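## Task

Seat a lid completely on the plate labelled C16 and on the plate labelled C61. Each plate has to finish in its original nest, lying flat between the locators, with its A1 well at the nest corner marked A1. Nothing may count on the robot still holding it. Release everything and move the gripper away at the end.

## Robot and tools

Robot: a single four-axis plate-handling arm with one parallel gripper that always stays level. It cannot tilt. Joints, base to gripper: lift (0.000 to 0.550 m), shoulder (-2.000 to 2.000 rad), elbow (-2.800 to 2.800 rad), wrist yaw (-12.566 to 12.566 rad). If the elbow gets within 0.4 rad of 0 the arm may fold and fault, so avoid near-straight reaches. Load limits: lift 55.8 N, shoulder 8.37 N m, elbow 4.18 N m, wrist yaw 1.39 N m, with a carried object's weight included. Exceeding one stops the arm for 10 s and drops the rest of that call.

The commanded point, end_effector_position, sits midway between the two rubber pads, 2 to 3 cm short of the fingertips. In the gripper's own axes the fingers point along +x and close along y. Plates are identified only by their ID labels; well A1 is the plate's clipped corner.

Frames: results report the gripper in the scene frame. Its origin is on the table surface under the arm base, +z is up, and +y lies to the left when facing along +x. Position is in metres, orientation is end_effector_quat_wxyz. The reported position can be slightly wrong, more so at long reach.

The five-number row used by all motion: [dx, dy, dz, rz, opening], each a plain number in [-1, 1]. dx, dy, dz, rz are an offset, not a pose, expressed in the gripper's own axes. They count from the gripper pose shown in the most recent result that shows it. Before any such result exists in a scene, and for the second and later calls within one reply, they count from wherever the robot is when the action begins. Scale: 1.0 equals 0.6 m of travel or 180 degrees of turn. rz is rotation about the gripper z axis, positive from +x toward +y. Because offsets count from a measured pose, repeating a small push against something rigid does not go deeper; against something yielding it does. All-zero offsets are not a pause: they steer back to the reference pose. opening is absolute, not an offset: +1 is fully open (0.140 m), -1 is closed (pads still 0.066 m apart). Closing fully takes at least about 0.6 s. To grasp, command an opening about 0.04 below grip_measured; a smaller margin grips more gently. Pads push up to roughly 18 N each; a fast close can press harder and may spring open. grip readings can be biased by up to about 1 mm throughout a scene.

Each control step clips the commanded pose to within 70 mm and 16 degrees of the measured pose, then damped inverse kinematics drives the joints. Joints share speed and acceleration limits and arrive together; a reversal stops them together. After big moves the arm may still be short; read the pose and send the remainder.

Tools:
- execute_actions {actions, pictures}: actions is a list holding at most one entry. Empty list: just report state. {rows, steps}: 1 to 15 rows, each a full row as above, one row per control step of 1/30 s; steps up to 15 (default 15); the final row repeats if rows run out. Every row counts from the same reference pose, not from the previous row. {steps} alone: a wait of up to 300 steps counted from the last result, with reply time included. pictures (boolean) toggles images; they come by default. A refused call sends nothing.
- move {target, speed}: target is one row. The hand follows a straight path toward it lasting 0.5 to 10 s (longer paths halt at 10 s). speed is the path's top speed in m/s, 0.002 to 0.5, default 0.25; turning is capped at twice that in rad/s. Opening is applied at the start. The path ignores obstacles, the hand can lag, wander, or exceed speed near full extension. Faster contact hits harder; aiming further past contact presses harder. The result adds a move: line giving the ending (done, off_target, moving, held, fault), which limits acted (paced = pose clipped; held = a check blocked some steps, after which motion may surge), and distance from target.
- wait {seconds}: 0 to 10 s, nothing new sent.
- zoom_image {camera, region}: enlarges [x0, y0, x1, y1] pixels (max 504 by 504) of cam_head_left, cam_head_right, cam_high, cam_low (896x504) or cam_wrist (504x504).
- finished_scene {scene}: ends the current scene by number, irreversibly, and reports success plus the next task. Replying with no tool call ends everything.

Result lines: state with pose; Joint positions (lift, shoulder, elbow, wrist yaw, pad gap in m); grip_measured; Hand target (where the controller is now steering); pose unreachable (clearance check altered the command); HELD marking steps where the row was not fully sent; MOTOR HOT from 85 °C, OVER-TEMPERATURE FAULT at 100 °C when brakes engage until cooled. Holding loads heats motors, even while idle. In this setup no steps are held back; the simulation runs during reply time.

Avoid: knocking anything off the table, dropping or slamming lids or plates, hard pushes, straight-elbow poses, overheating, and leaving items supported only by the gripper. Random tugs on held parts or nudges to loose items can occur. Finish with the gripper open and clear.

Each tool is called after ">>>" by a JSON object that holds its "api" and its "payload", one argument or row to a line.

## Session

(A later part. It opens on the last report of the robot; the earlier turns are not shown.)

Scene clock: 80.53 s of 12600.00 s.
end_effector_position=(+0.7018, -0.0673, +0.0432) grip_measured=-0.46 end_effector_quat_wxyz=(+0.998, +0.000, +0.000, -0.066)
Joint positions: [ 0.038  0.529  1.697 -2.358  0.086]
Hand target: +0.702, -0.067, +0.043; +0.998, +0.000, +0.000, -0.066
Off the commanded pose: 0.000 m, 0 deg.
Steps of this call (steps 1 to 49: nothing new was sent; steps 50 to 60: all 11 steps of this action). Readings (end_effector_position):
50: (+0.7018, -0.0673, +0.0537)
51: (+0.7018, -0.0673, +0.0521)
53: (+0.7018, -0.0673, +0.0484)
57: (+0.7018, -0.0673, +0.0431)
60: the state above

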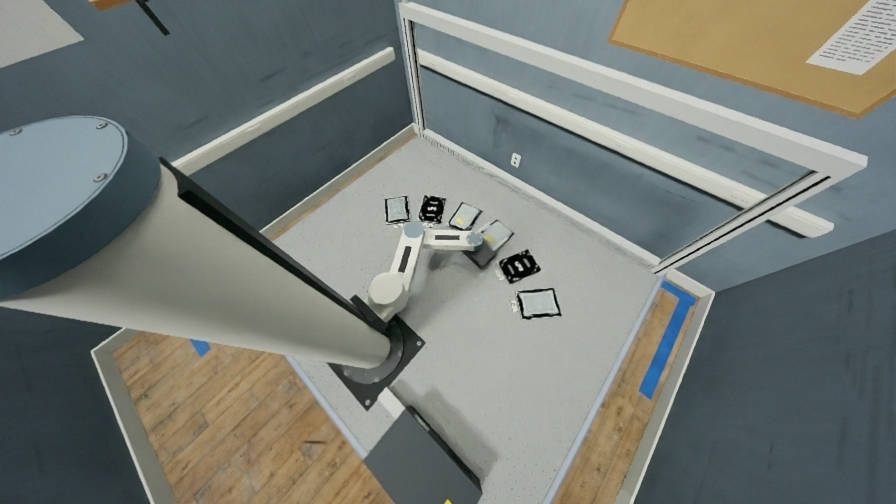

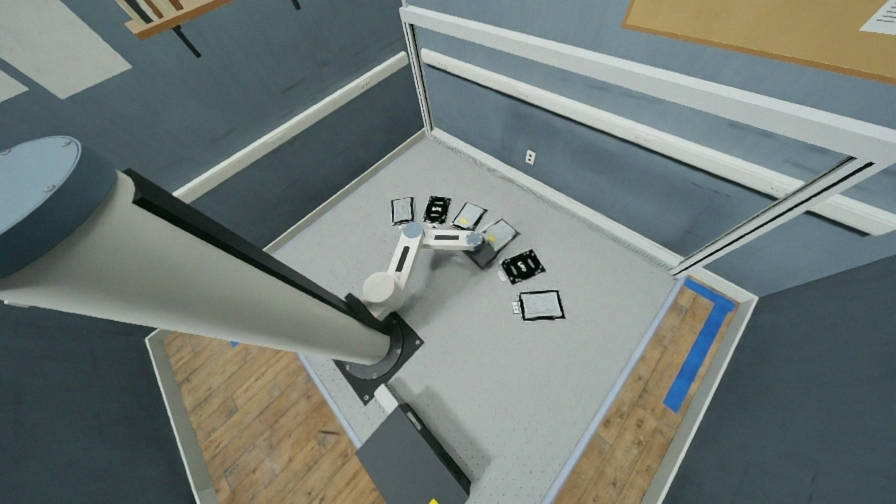

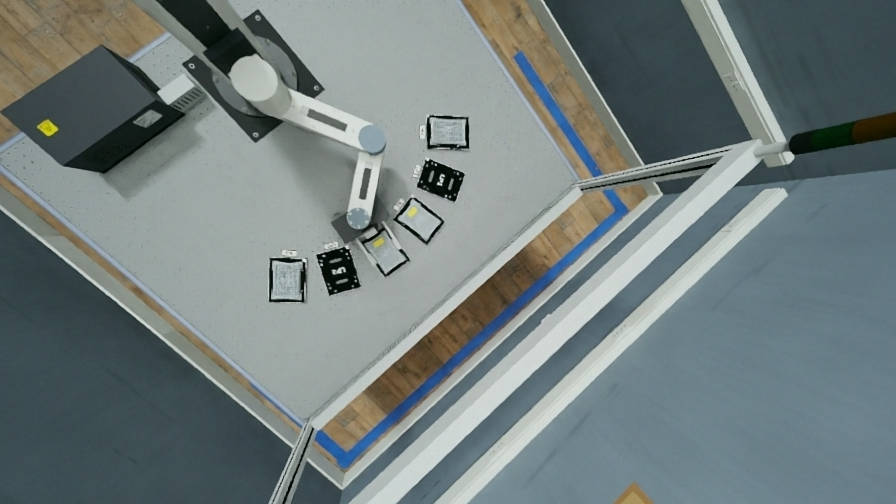

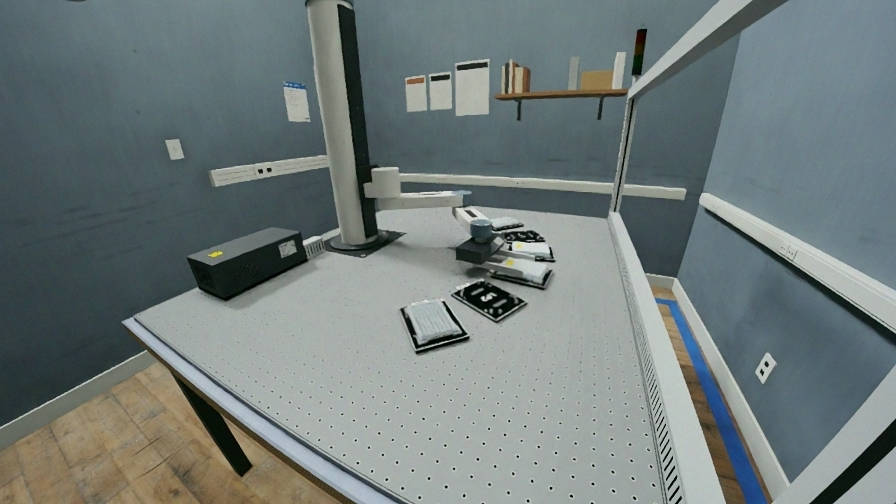

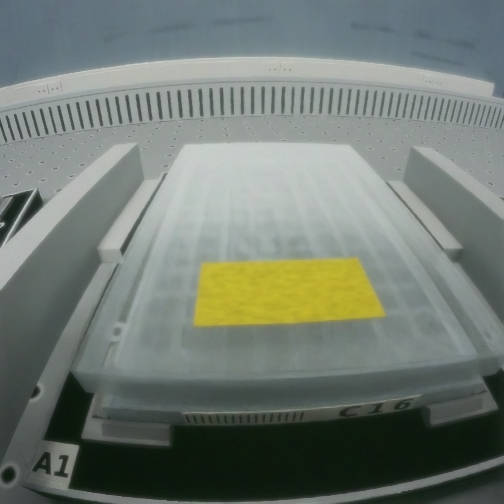

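>>> {"api": "execute_actions", "payload": {
  "actions": [
    {"rows": [[0.001,0,-0.001,0,-0.51],[0.001,0,-0.002,0,-0.51],[0.001,0,-0.0027,0,-0.51],[0.001,0,-0.0034,0,-0.51],[0.001,0,-0.0041,0,-0.51],[0.001,0,-0.0048,0,-0.51],[0.001,0,-0.0055,0,-0.51]], "steps": 12}
  ]
}}

>>> {"api": "zoom_image", "payload": {
  "camera": "cam_wrist",
  "region": [40, 300, 292, 504]
}}

>>> {"api": "zoom_image", "payload": {
  "camera": "cam_wrist",
  "region": [336, 280, 504, 448]
}}

Scene clock: 82.90 s of 12600.00 s.
end_effector_position=(+0.7024, -0.0673, +0.0398) grip_measured=-0.46 end_effector_quat_wxyz=(+0.998, +0.000, +0.000, -0.066)
Joint positions: [ 0.035  0.528  1.701 -2.36   0.086]
Hand target: +0.702, -0.067, +0.040; +0.998, +0.000, +0.000, -0.066
Off the commanded pose: 0.000 m, 0 deg.
Steps of this call (steps 1 to 59: nothing new was sent; steps 60 to 71: all 12 steps of this action). Readings (end_effector_position):
60: (+0.7020, -0.0673, +0.0430)
61: (+0.7024, -0.0673, +0.0424)
63: (+0.7024, -0.0673, +0.0414)
67: (+0.7024, -0.0673, +0.0398)
71: the state above

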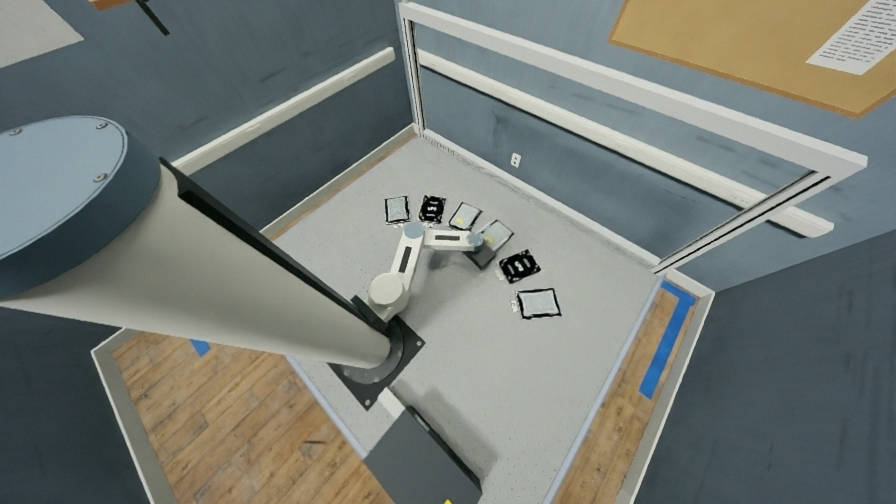

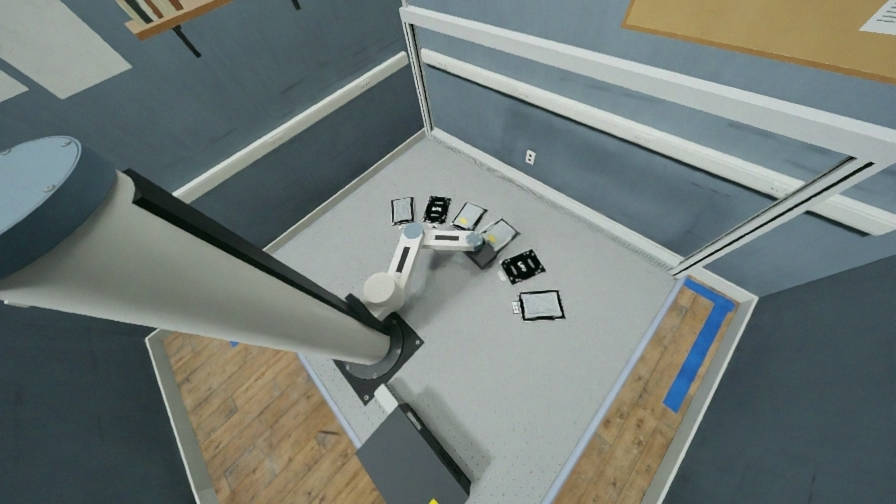

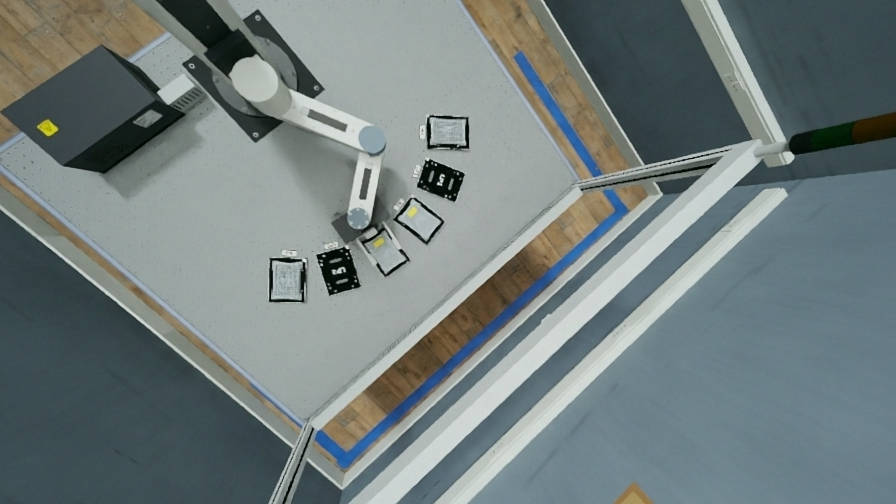

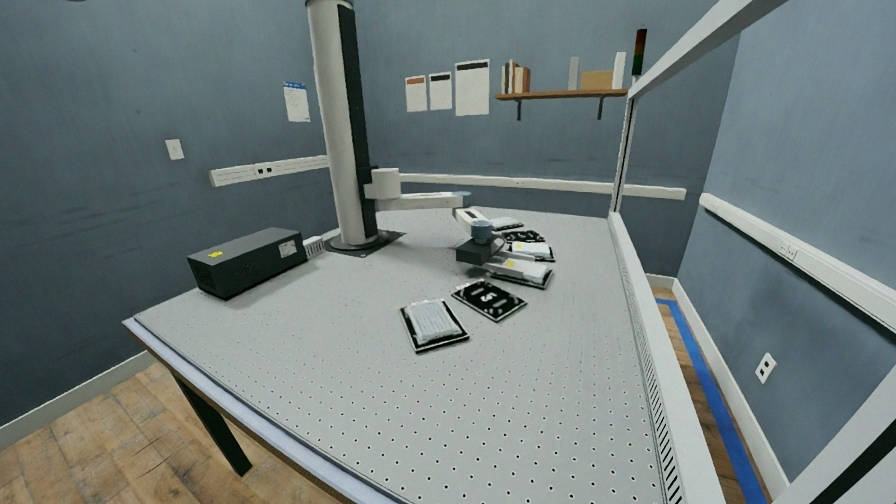

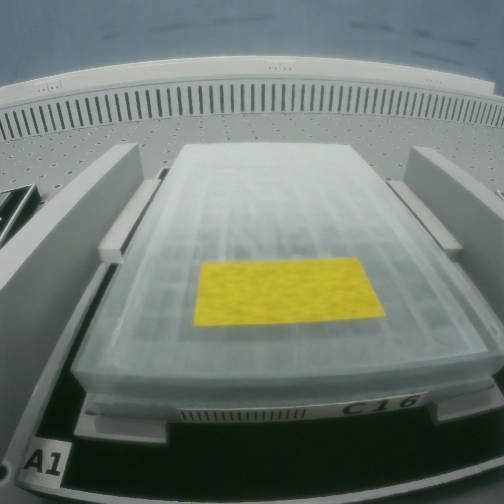

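Region (40, 300, 292, 504) of cam_wrist's 504x504 image, scaled by 2.000, with more detail than that image has; it fills the top 408 rows of this view, and the rest is white.

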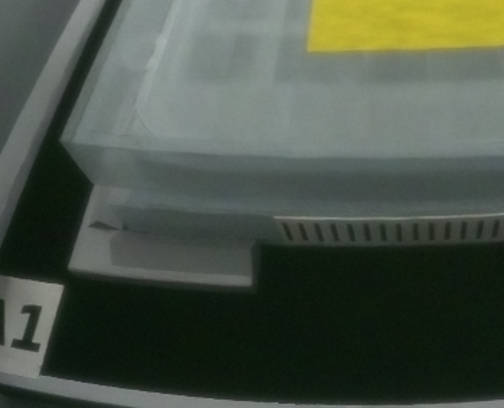

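Region (336, 280, 504, 448) of cam_wrist's 504x504 image, scaled by 3.000, with more detail than that image has.

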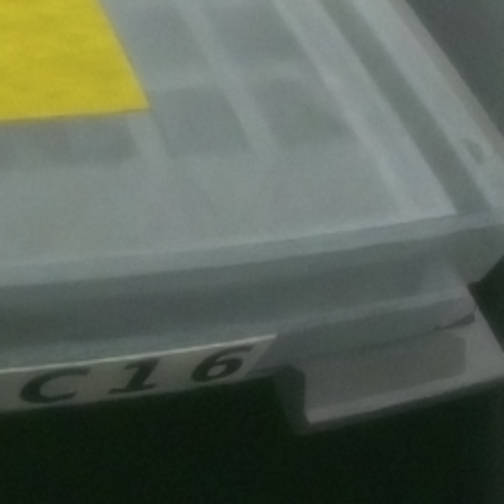

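No tilt so far. Continue down.

>>> {"api": "execute_actions", "payload": {
  "actions": [
    {"rows": [[0,0,-0.0006,0,-0.51],[0,0,-0.0012,0,-0.51],[0,0,-0.0018,0,-0.51],[0,0,-0.0024,0,-0.51],[0,0,-0.003,0,-0.51]], "steps": 10}
  ]
}}

>>> {"api": "zoom_image", "payload": {
  "camera": "cam_wrist",
  "region": [40, 300, 292, 504]
}}

>>> {"api": "zoom_image", "payload": {
  "camera": "cam_wrist",
  "region": [336, 280, 504, 448]
}}

Scene clock: 84.03 s of 12600.00 s.
end_effector_position=(+0.7024, -0.0673, +0.0380) grip_measured=-0.46 end_effector_quat_wxyz=(+0.998, +0.000, +0.000, -0.066)
Joint positions: [ 0.033  0.528  1.701 -2.36   0.086]
Hand target: +0.702, -0.067, +0.038; +0.998, +0.000, +0.000, -0.066
Off the commanded pose: 0.000 m, 0 deg.
Steps of this call (steps 1 to 24: nothing new was sent; steps 25 to 34: all 10 steps of this action). Readings (end_effector_position):
25: (+0.7024, -0.0673, +0.0397)
26: (+0.7024, -0.0673, +0.0393)
28: (+0.7024, -0.0673, +0.0386)
32: (+0.7024, -0.0673, +0.0380)
34: the state above

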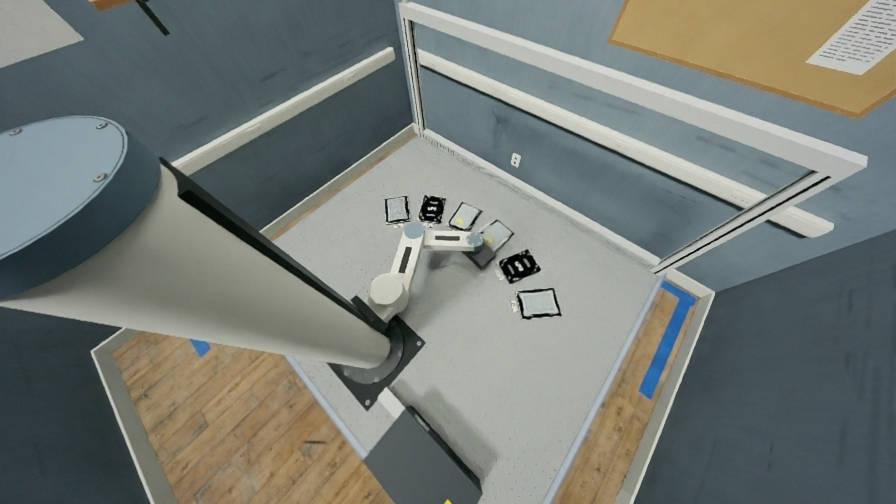

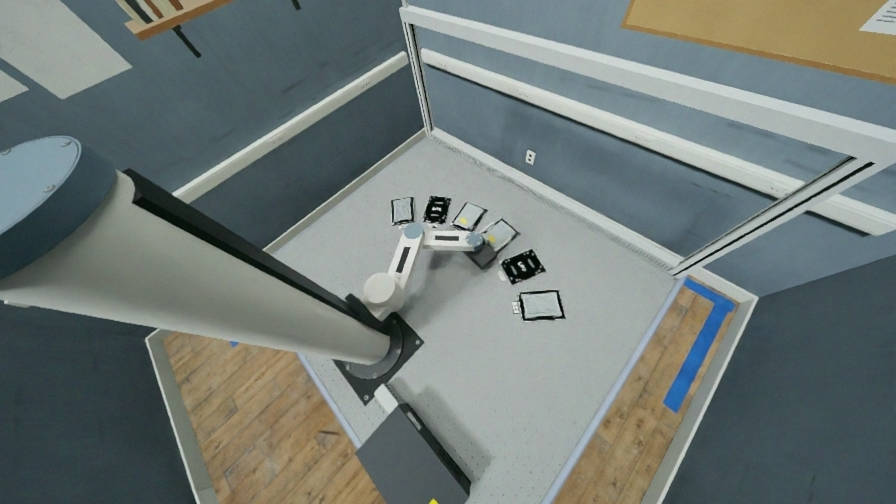

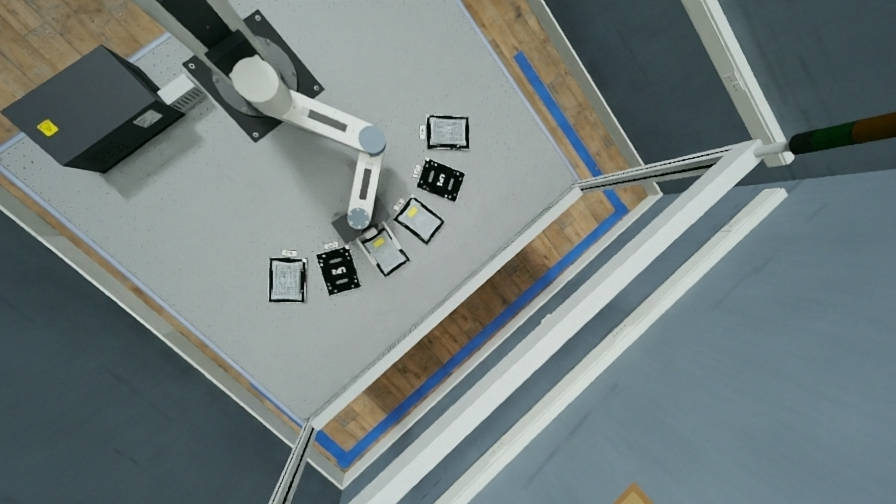

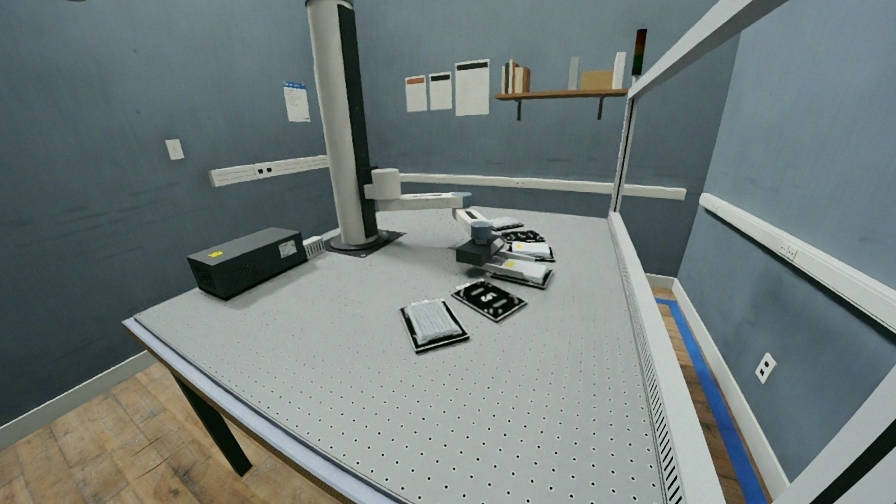

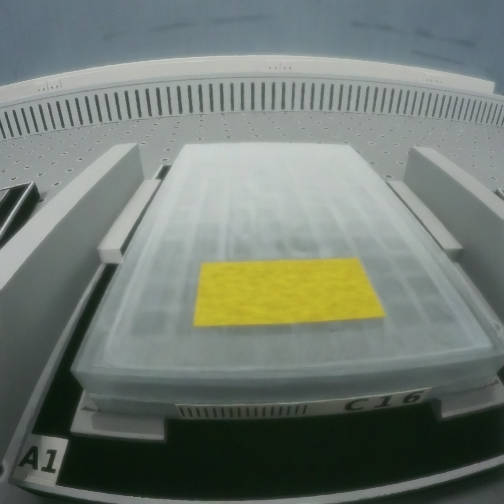

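Region (40, 300, 292, 504) of cam_wrist's 504x504 image, scaled by 2.000, with more detail than that image has; it fills the top 408 rows of this view, and the rest is white.

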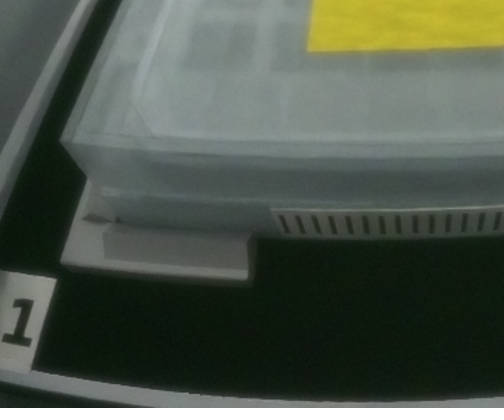

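Region (336, 280, 504, 448) of cam_wrist's 504x504 image, scaled by 3.000, with more detail than that image has.

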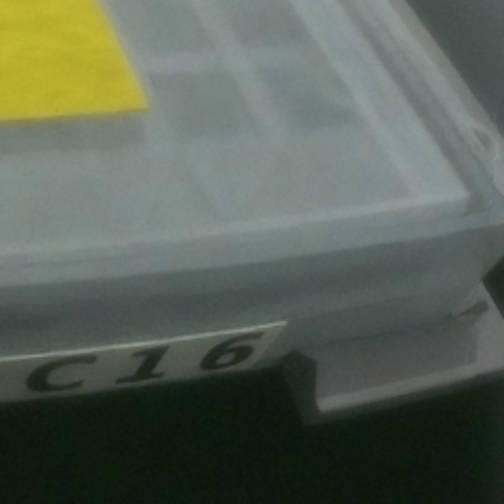

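>>> {"api": "execute_actions", "payload": {
  "actions": [
    {"rows": [[0,0,-0.0005,0,-0.51],[0,0,-0.001,0,-0.51],[0,0,-0.0015,0,-0.51],[0,0,-0.002,0,-0.51]], "steps": 8}
  ]
}}

>>> {"api": "zoom_image", "payload": {
  "camera": "cam_wrist",
  "region": [40, 300, 292, 504]
}}

Scene clock: 84.87 s of 12600.00 s.
end_effector_position=(+0.7024, -0.0672, +0.0373) grip_measured=-0.46 end_effector_quat_wxyz=(+0.998, +0.000, +0.000, -0.065)
Joint positions: [ 0.032  0.528  1.701 -2.359  0.086]
Hand target: +0.702, -0.067, +0.037; +0.998, +0.000, +0.000, -0.066
Off the commanded pose: 0.000 m, 0 deg.
Steps of this call (steps 1 to 17: nothing new was sent; steps 18 to 25: all 8 steps of this action). Readings (end_effector_position):
18: (+0.7024, -0.0673, +0.0379)
19: (+0.7024, -0.0673, +0.0378)
21: (+0.7024, -0.0673, +0.0374)
25: the state above

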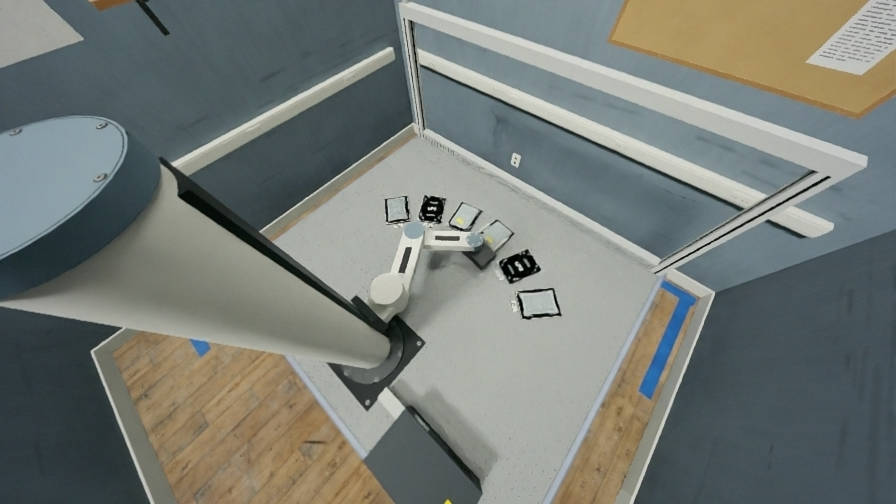

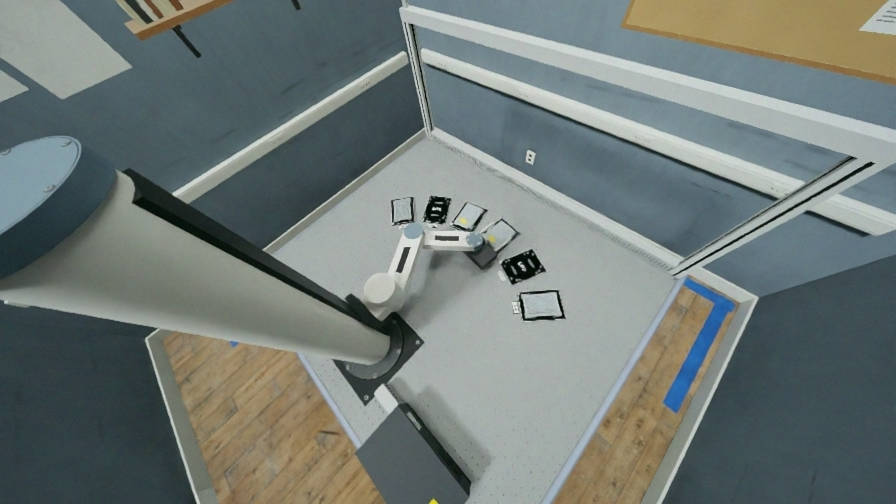

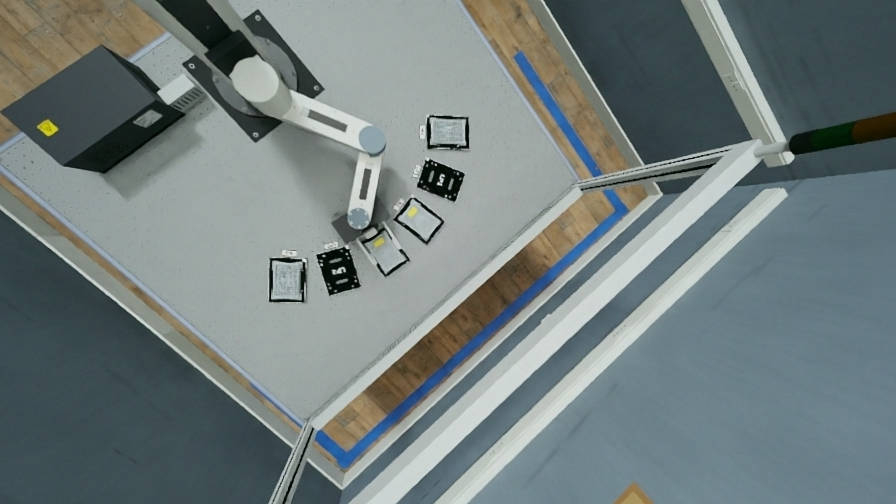

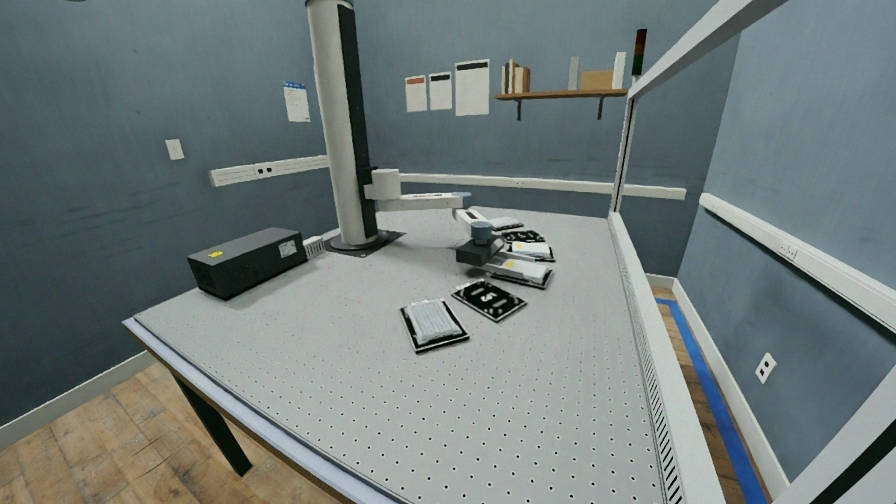

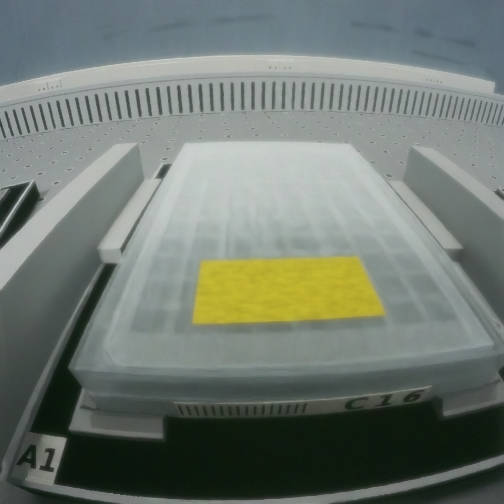

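Region (40, 300, 292, 504) of cam_wrist's 504x504 image, scaled by 2.000, with more detail than that image has; it fills the top 408 rows of this view, and the rest is white.

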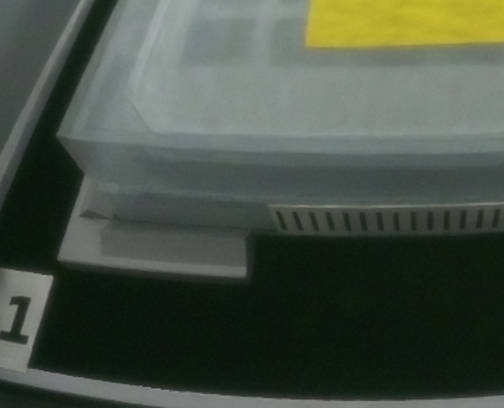

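Seated. Release, lift, and retreat.

>>> {"api": "execute_actions", "payload": {
  "actions": [
    {"rows": [[0,0,0.0008,0,-0.46],[0,0,0.0008,0,-0.4],[0,0,0.0008,0,-0.3],[0,0,0.0008,0,-0.15],[0,0,0.0008,0,0],[0,0,0.0008,0,0],[0,0,0.0008,0,0],[0,0,0.0008,0,0],[0,0,0.01,0,0],[0,0,0.02,0,0],[0,0,0.035,0,0],[0,0,0.05,0,0],[0,0,0.065,0,0],[0,0,0.08,0,0]], "steps": 15}
  ],
  "pictures": false
}}

>>> {"api": "move", "payload": {
  "target": [-0.25, 0.1, 0.02, 0.05, 0],
  "speed": 0.4
}}

Scene clock: 86.33 s of 12600.00 s.
end_effector_position=(+0.7024, -0.0672, +0.0720) grip_measured=+0.00 end_effector_quat_wxyz=(+0.998, +0.000, +0.000, -0.065)
Joint positions: [ 0.067  0.528  1.701 -2.359  0.103]
Hand target: +0.702, -0.067, +0.085; +0.998, +0.000, +0.000, -0.065
Off the commanded pose: 0.013 m, 0 deg.
Steps of this call (steps 1 to 29: nothing new was sent; steps 30 to 44: all 15 steps of this action). Readings (end_effector_position):
30: (+0.7024, -0.0672, +0.0375)
31: (+0.7024, -0.0672, +0.0379)
33: (+0.7024, -0.0672, +0.0378)
37: (+0.7024, -0.0672, +0.0378)
44: the state above

Scene clock: 87.53 s of 12600.00 s.
end_effector_position=(+0.5615, +0.0120, +0.0972) grip_measured=+0.00 end_effector_quat_wxyz=(+1.000, +0.000, +0.000, +0.013)
Joint positions: [ 0.092  0.972  0.978 -1.923  0.103]
Hand target: +0.562, +0.012, +0.097; +1.000, +0.000, +0.000, +0.013
Off the commanded pose: 0.000 m, 0 deg.
move: done

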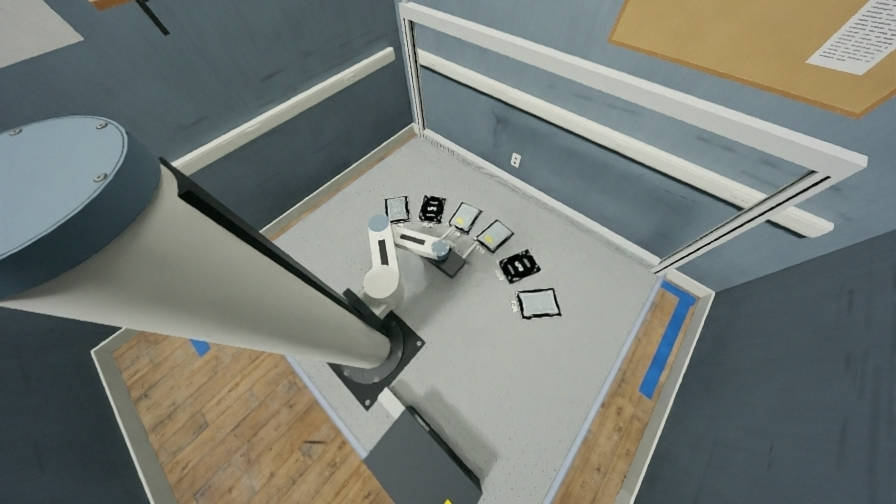

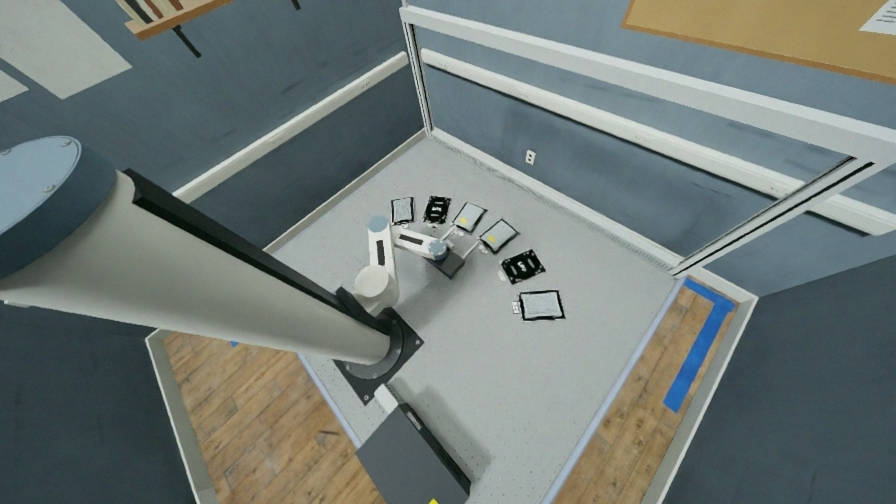

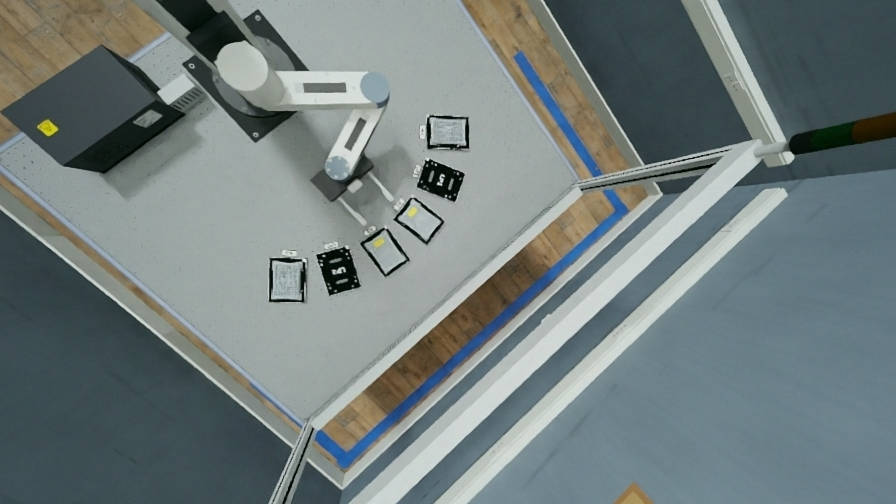

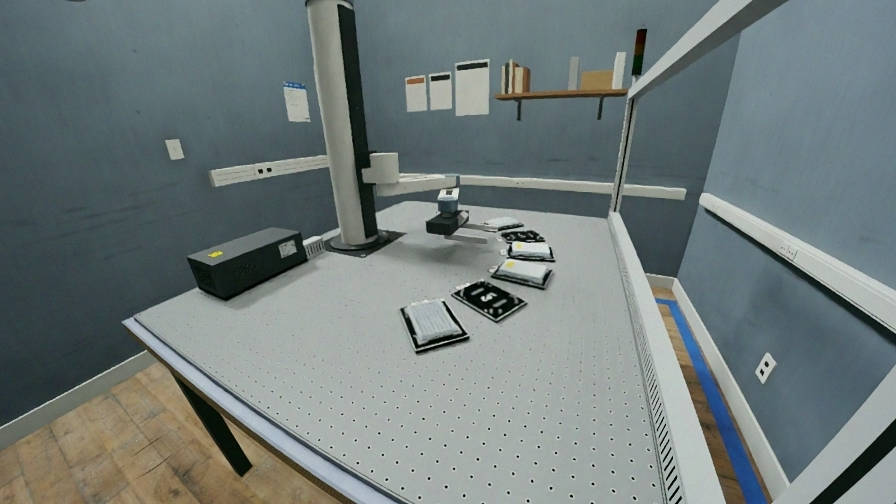

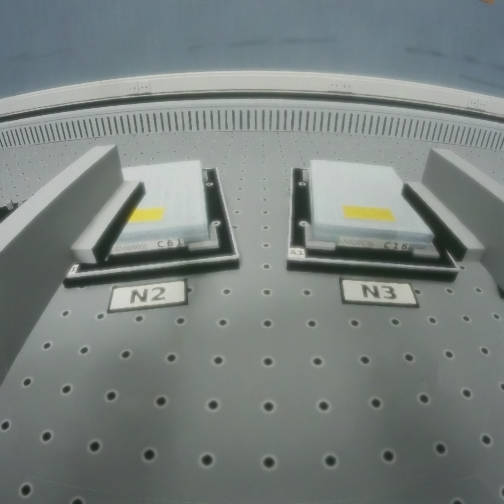

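>>> {"api": "zoom_image", "payload": {
  "camera": "cam_wrist",
  "region": [60, 150, 470, 300]
}}

>>> {"api": "zoom_image", "payload": {
  "camera": "cam_low",
  "region": [470, 210, 570, 300]
}}

>>> {"api": "zoom_image", "payload": {
  "camera": "cam_high",
  "region": [255, 100, 485, 310]
}}

Region (60, 150, 470, 300) of cam_wrist's 504x504 image, scaled by 1.229, with more detail than that image has; it fills the top 184 rows of this view, and the rest is white.

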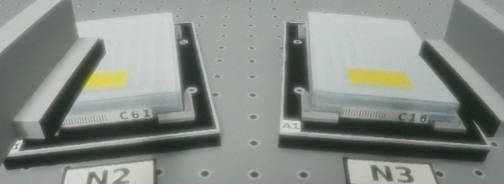

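Region (470, 210, 570, 300) of cam_low's 896x504 image, scaled by 5.040, with more detail than that image has; it fills the top 454 rows of this view, and the rest is white.

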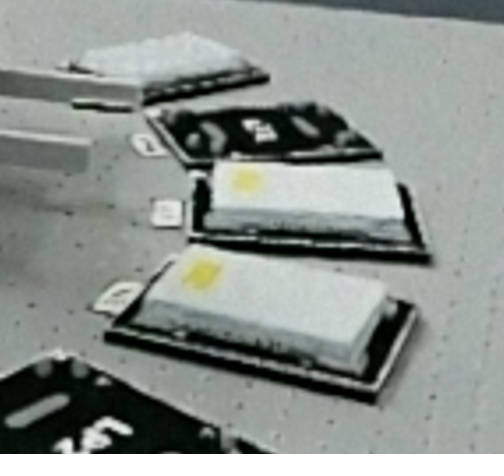

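Region (255, 100, 485, 310) of cam_high's 896x504 image, scaled by 2.191, with more detail than that image has; it fills the top 460 rows of this view, and the rest is white.

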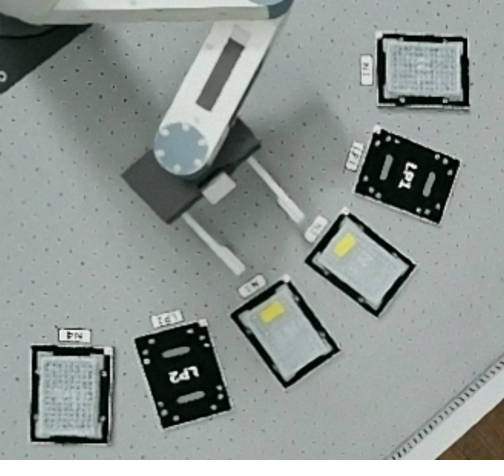

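>>> {"api": "finished_scene", "payload": {
  "scene": 1
}}

The scene is finished: the task was done.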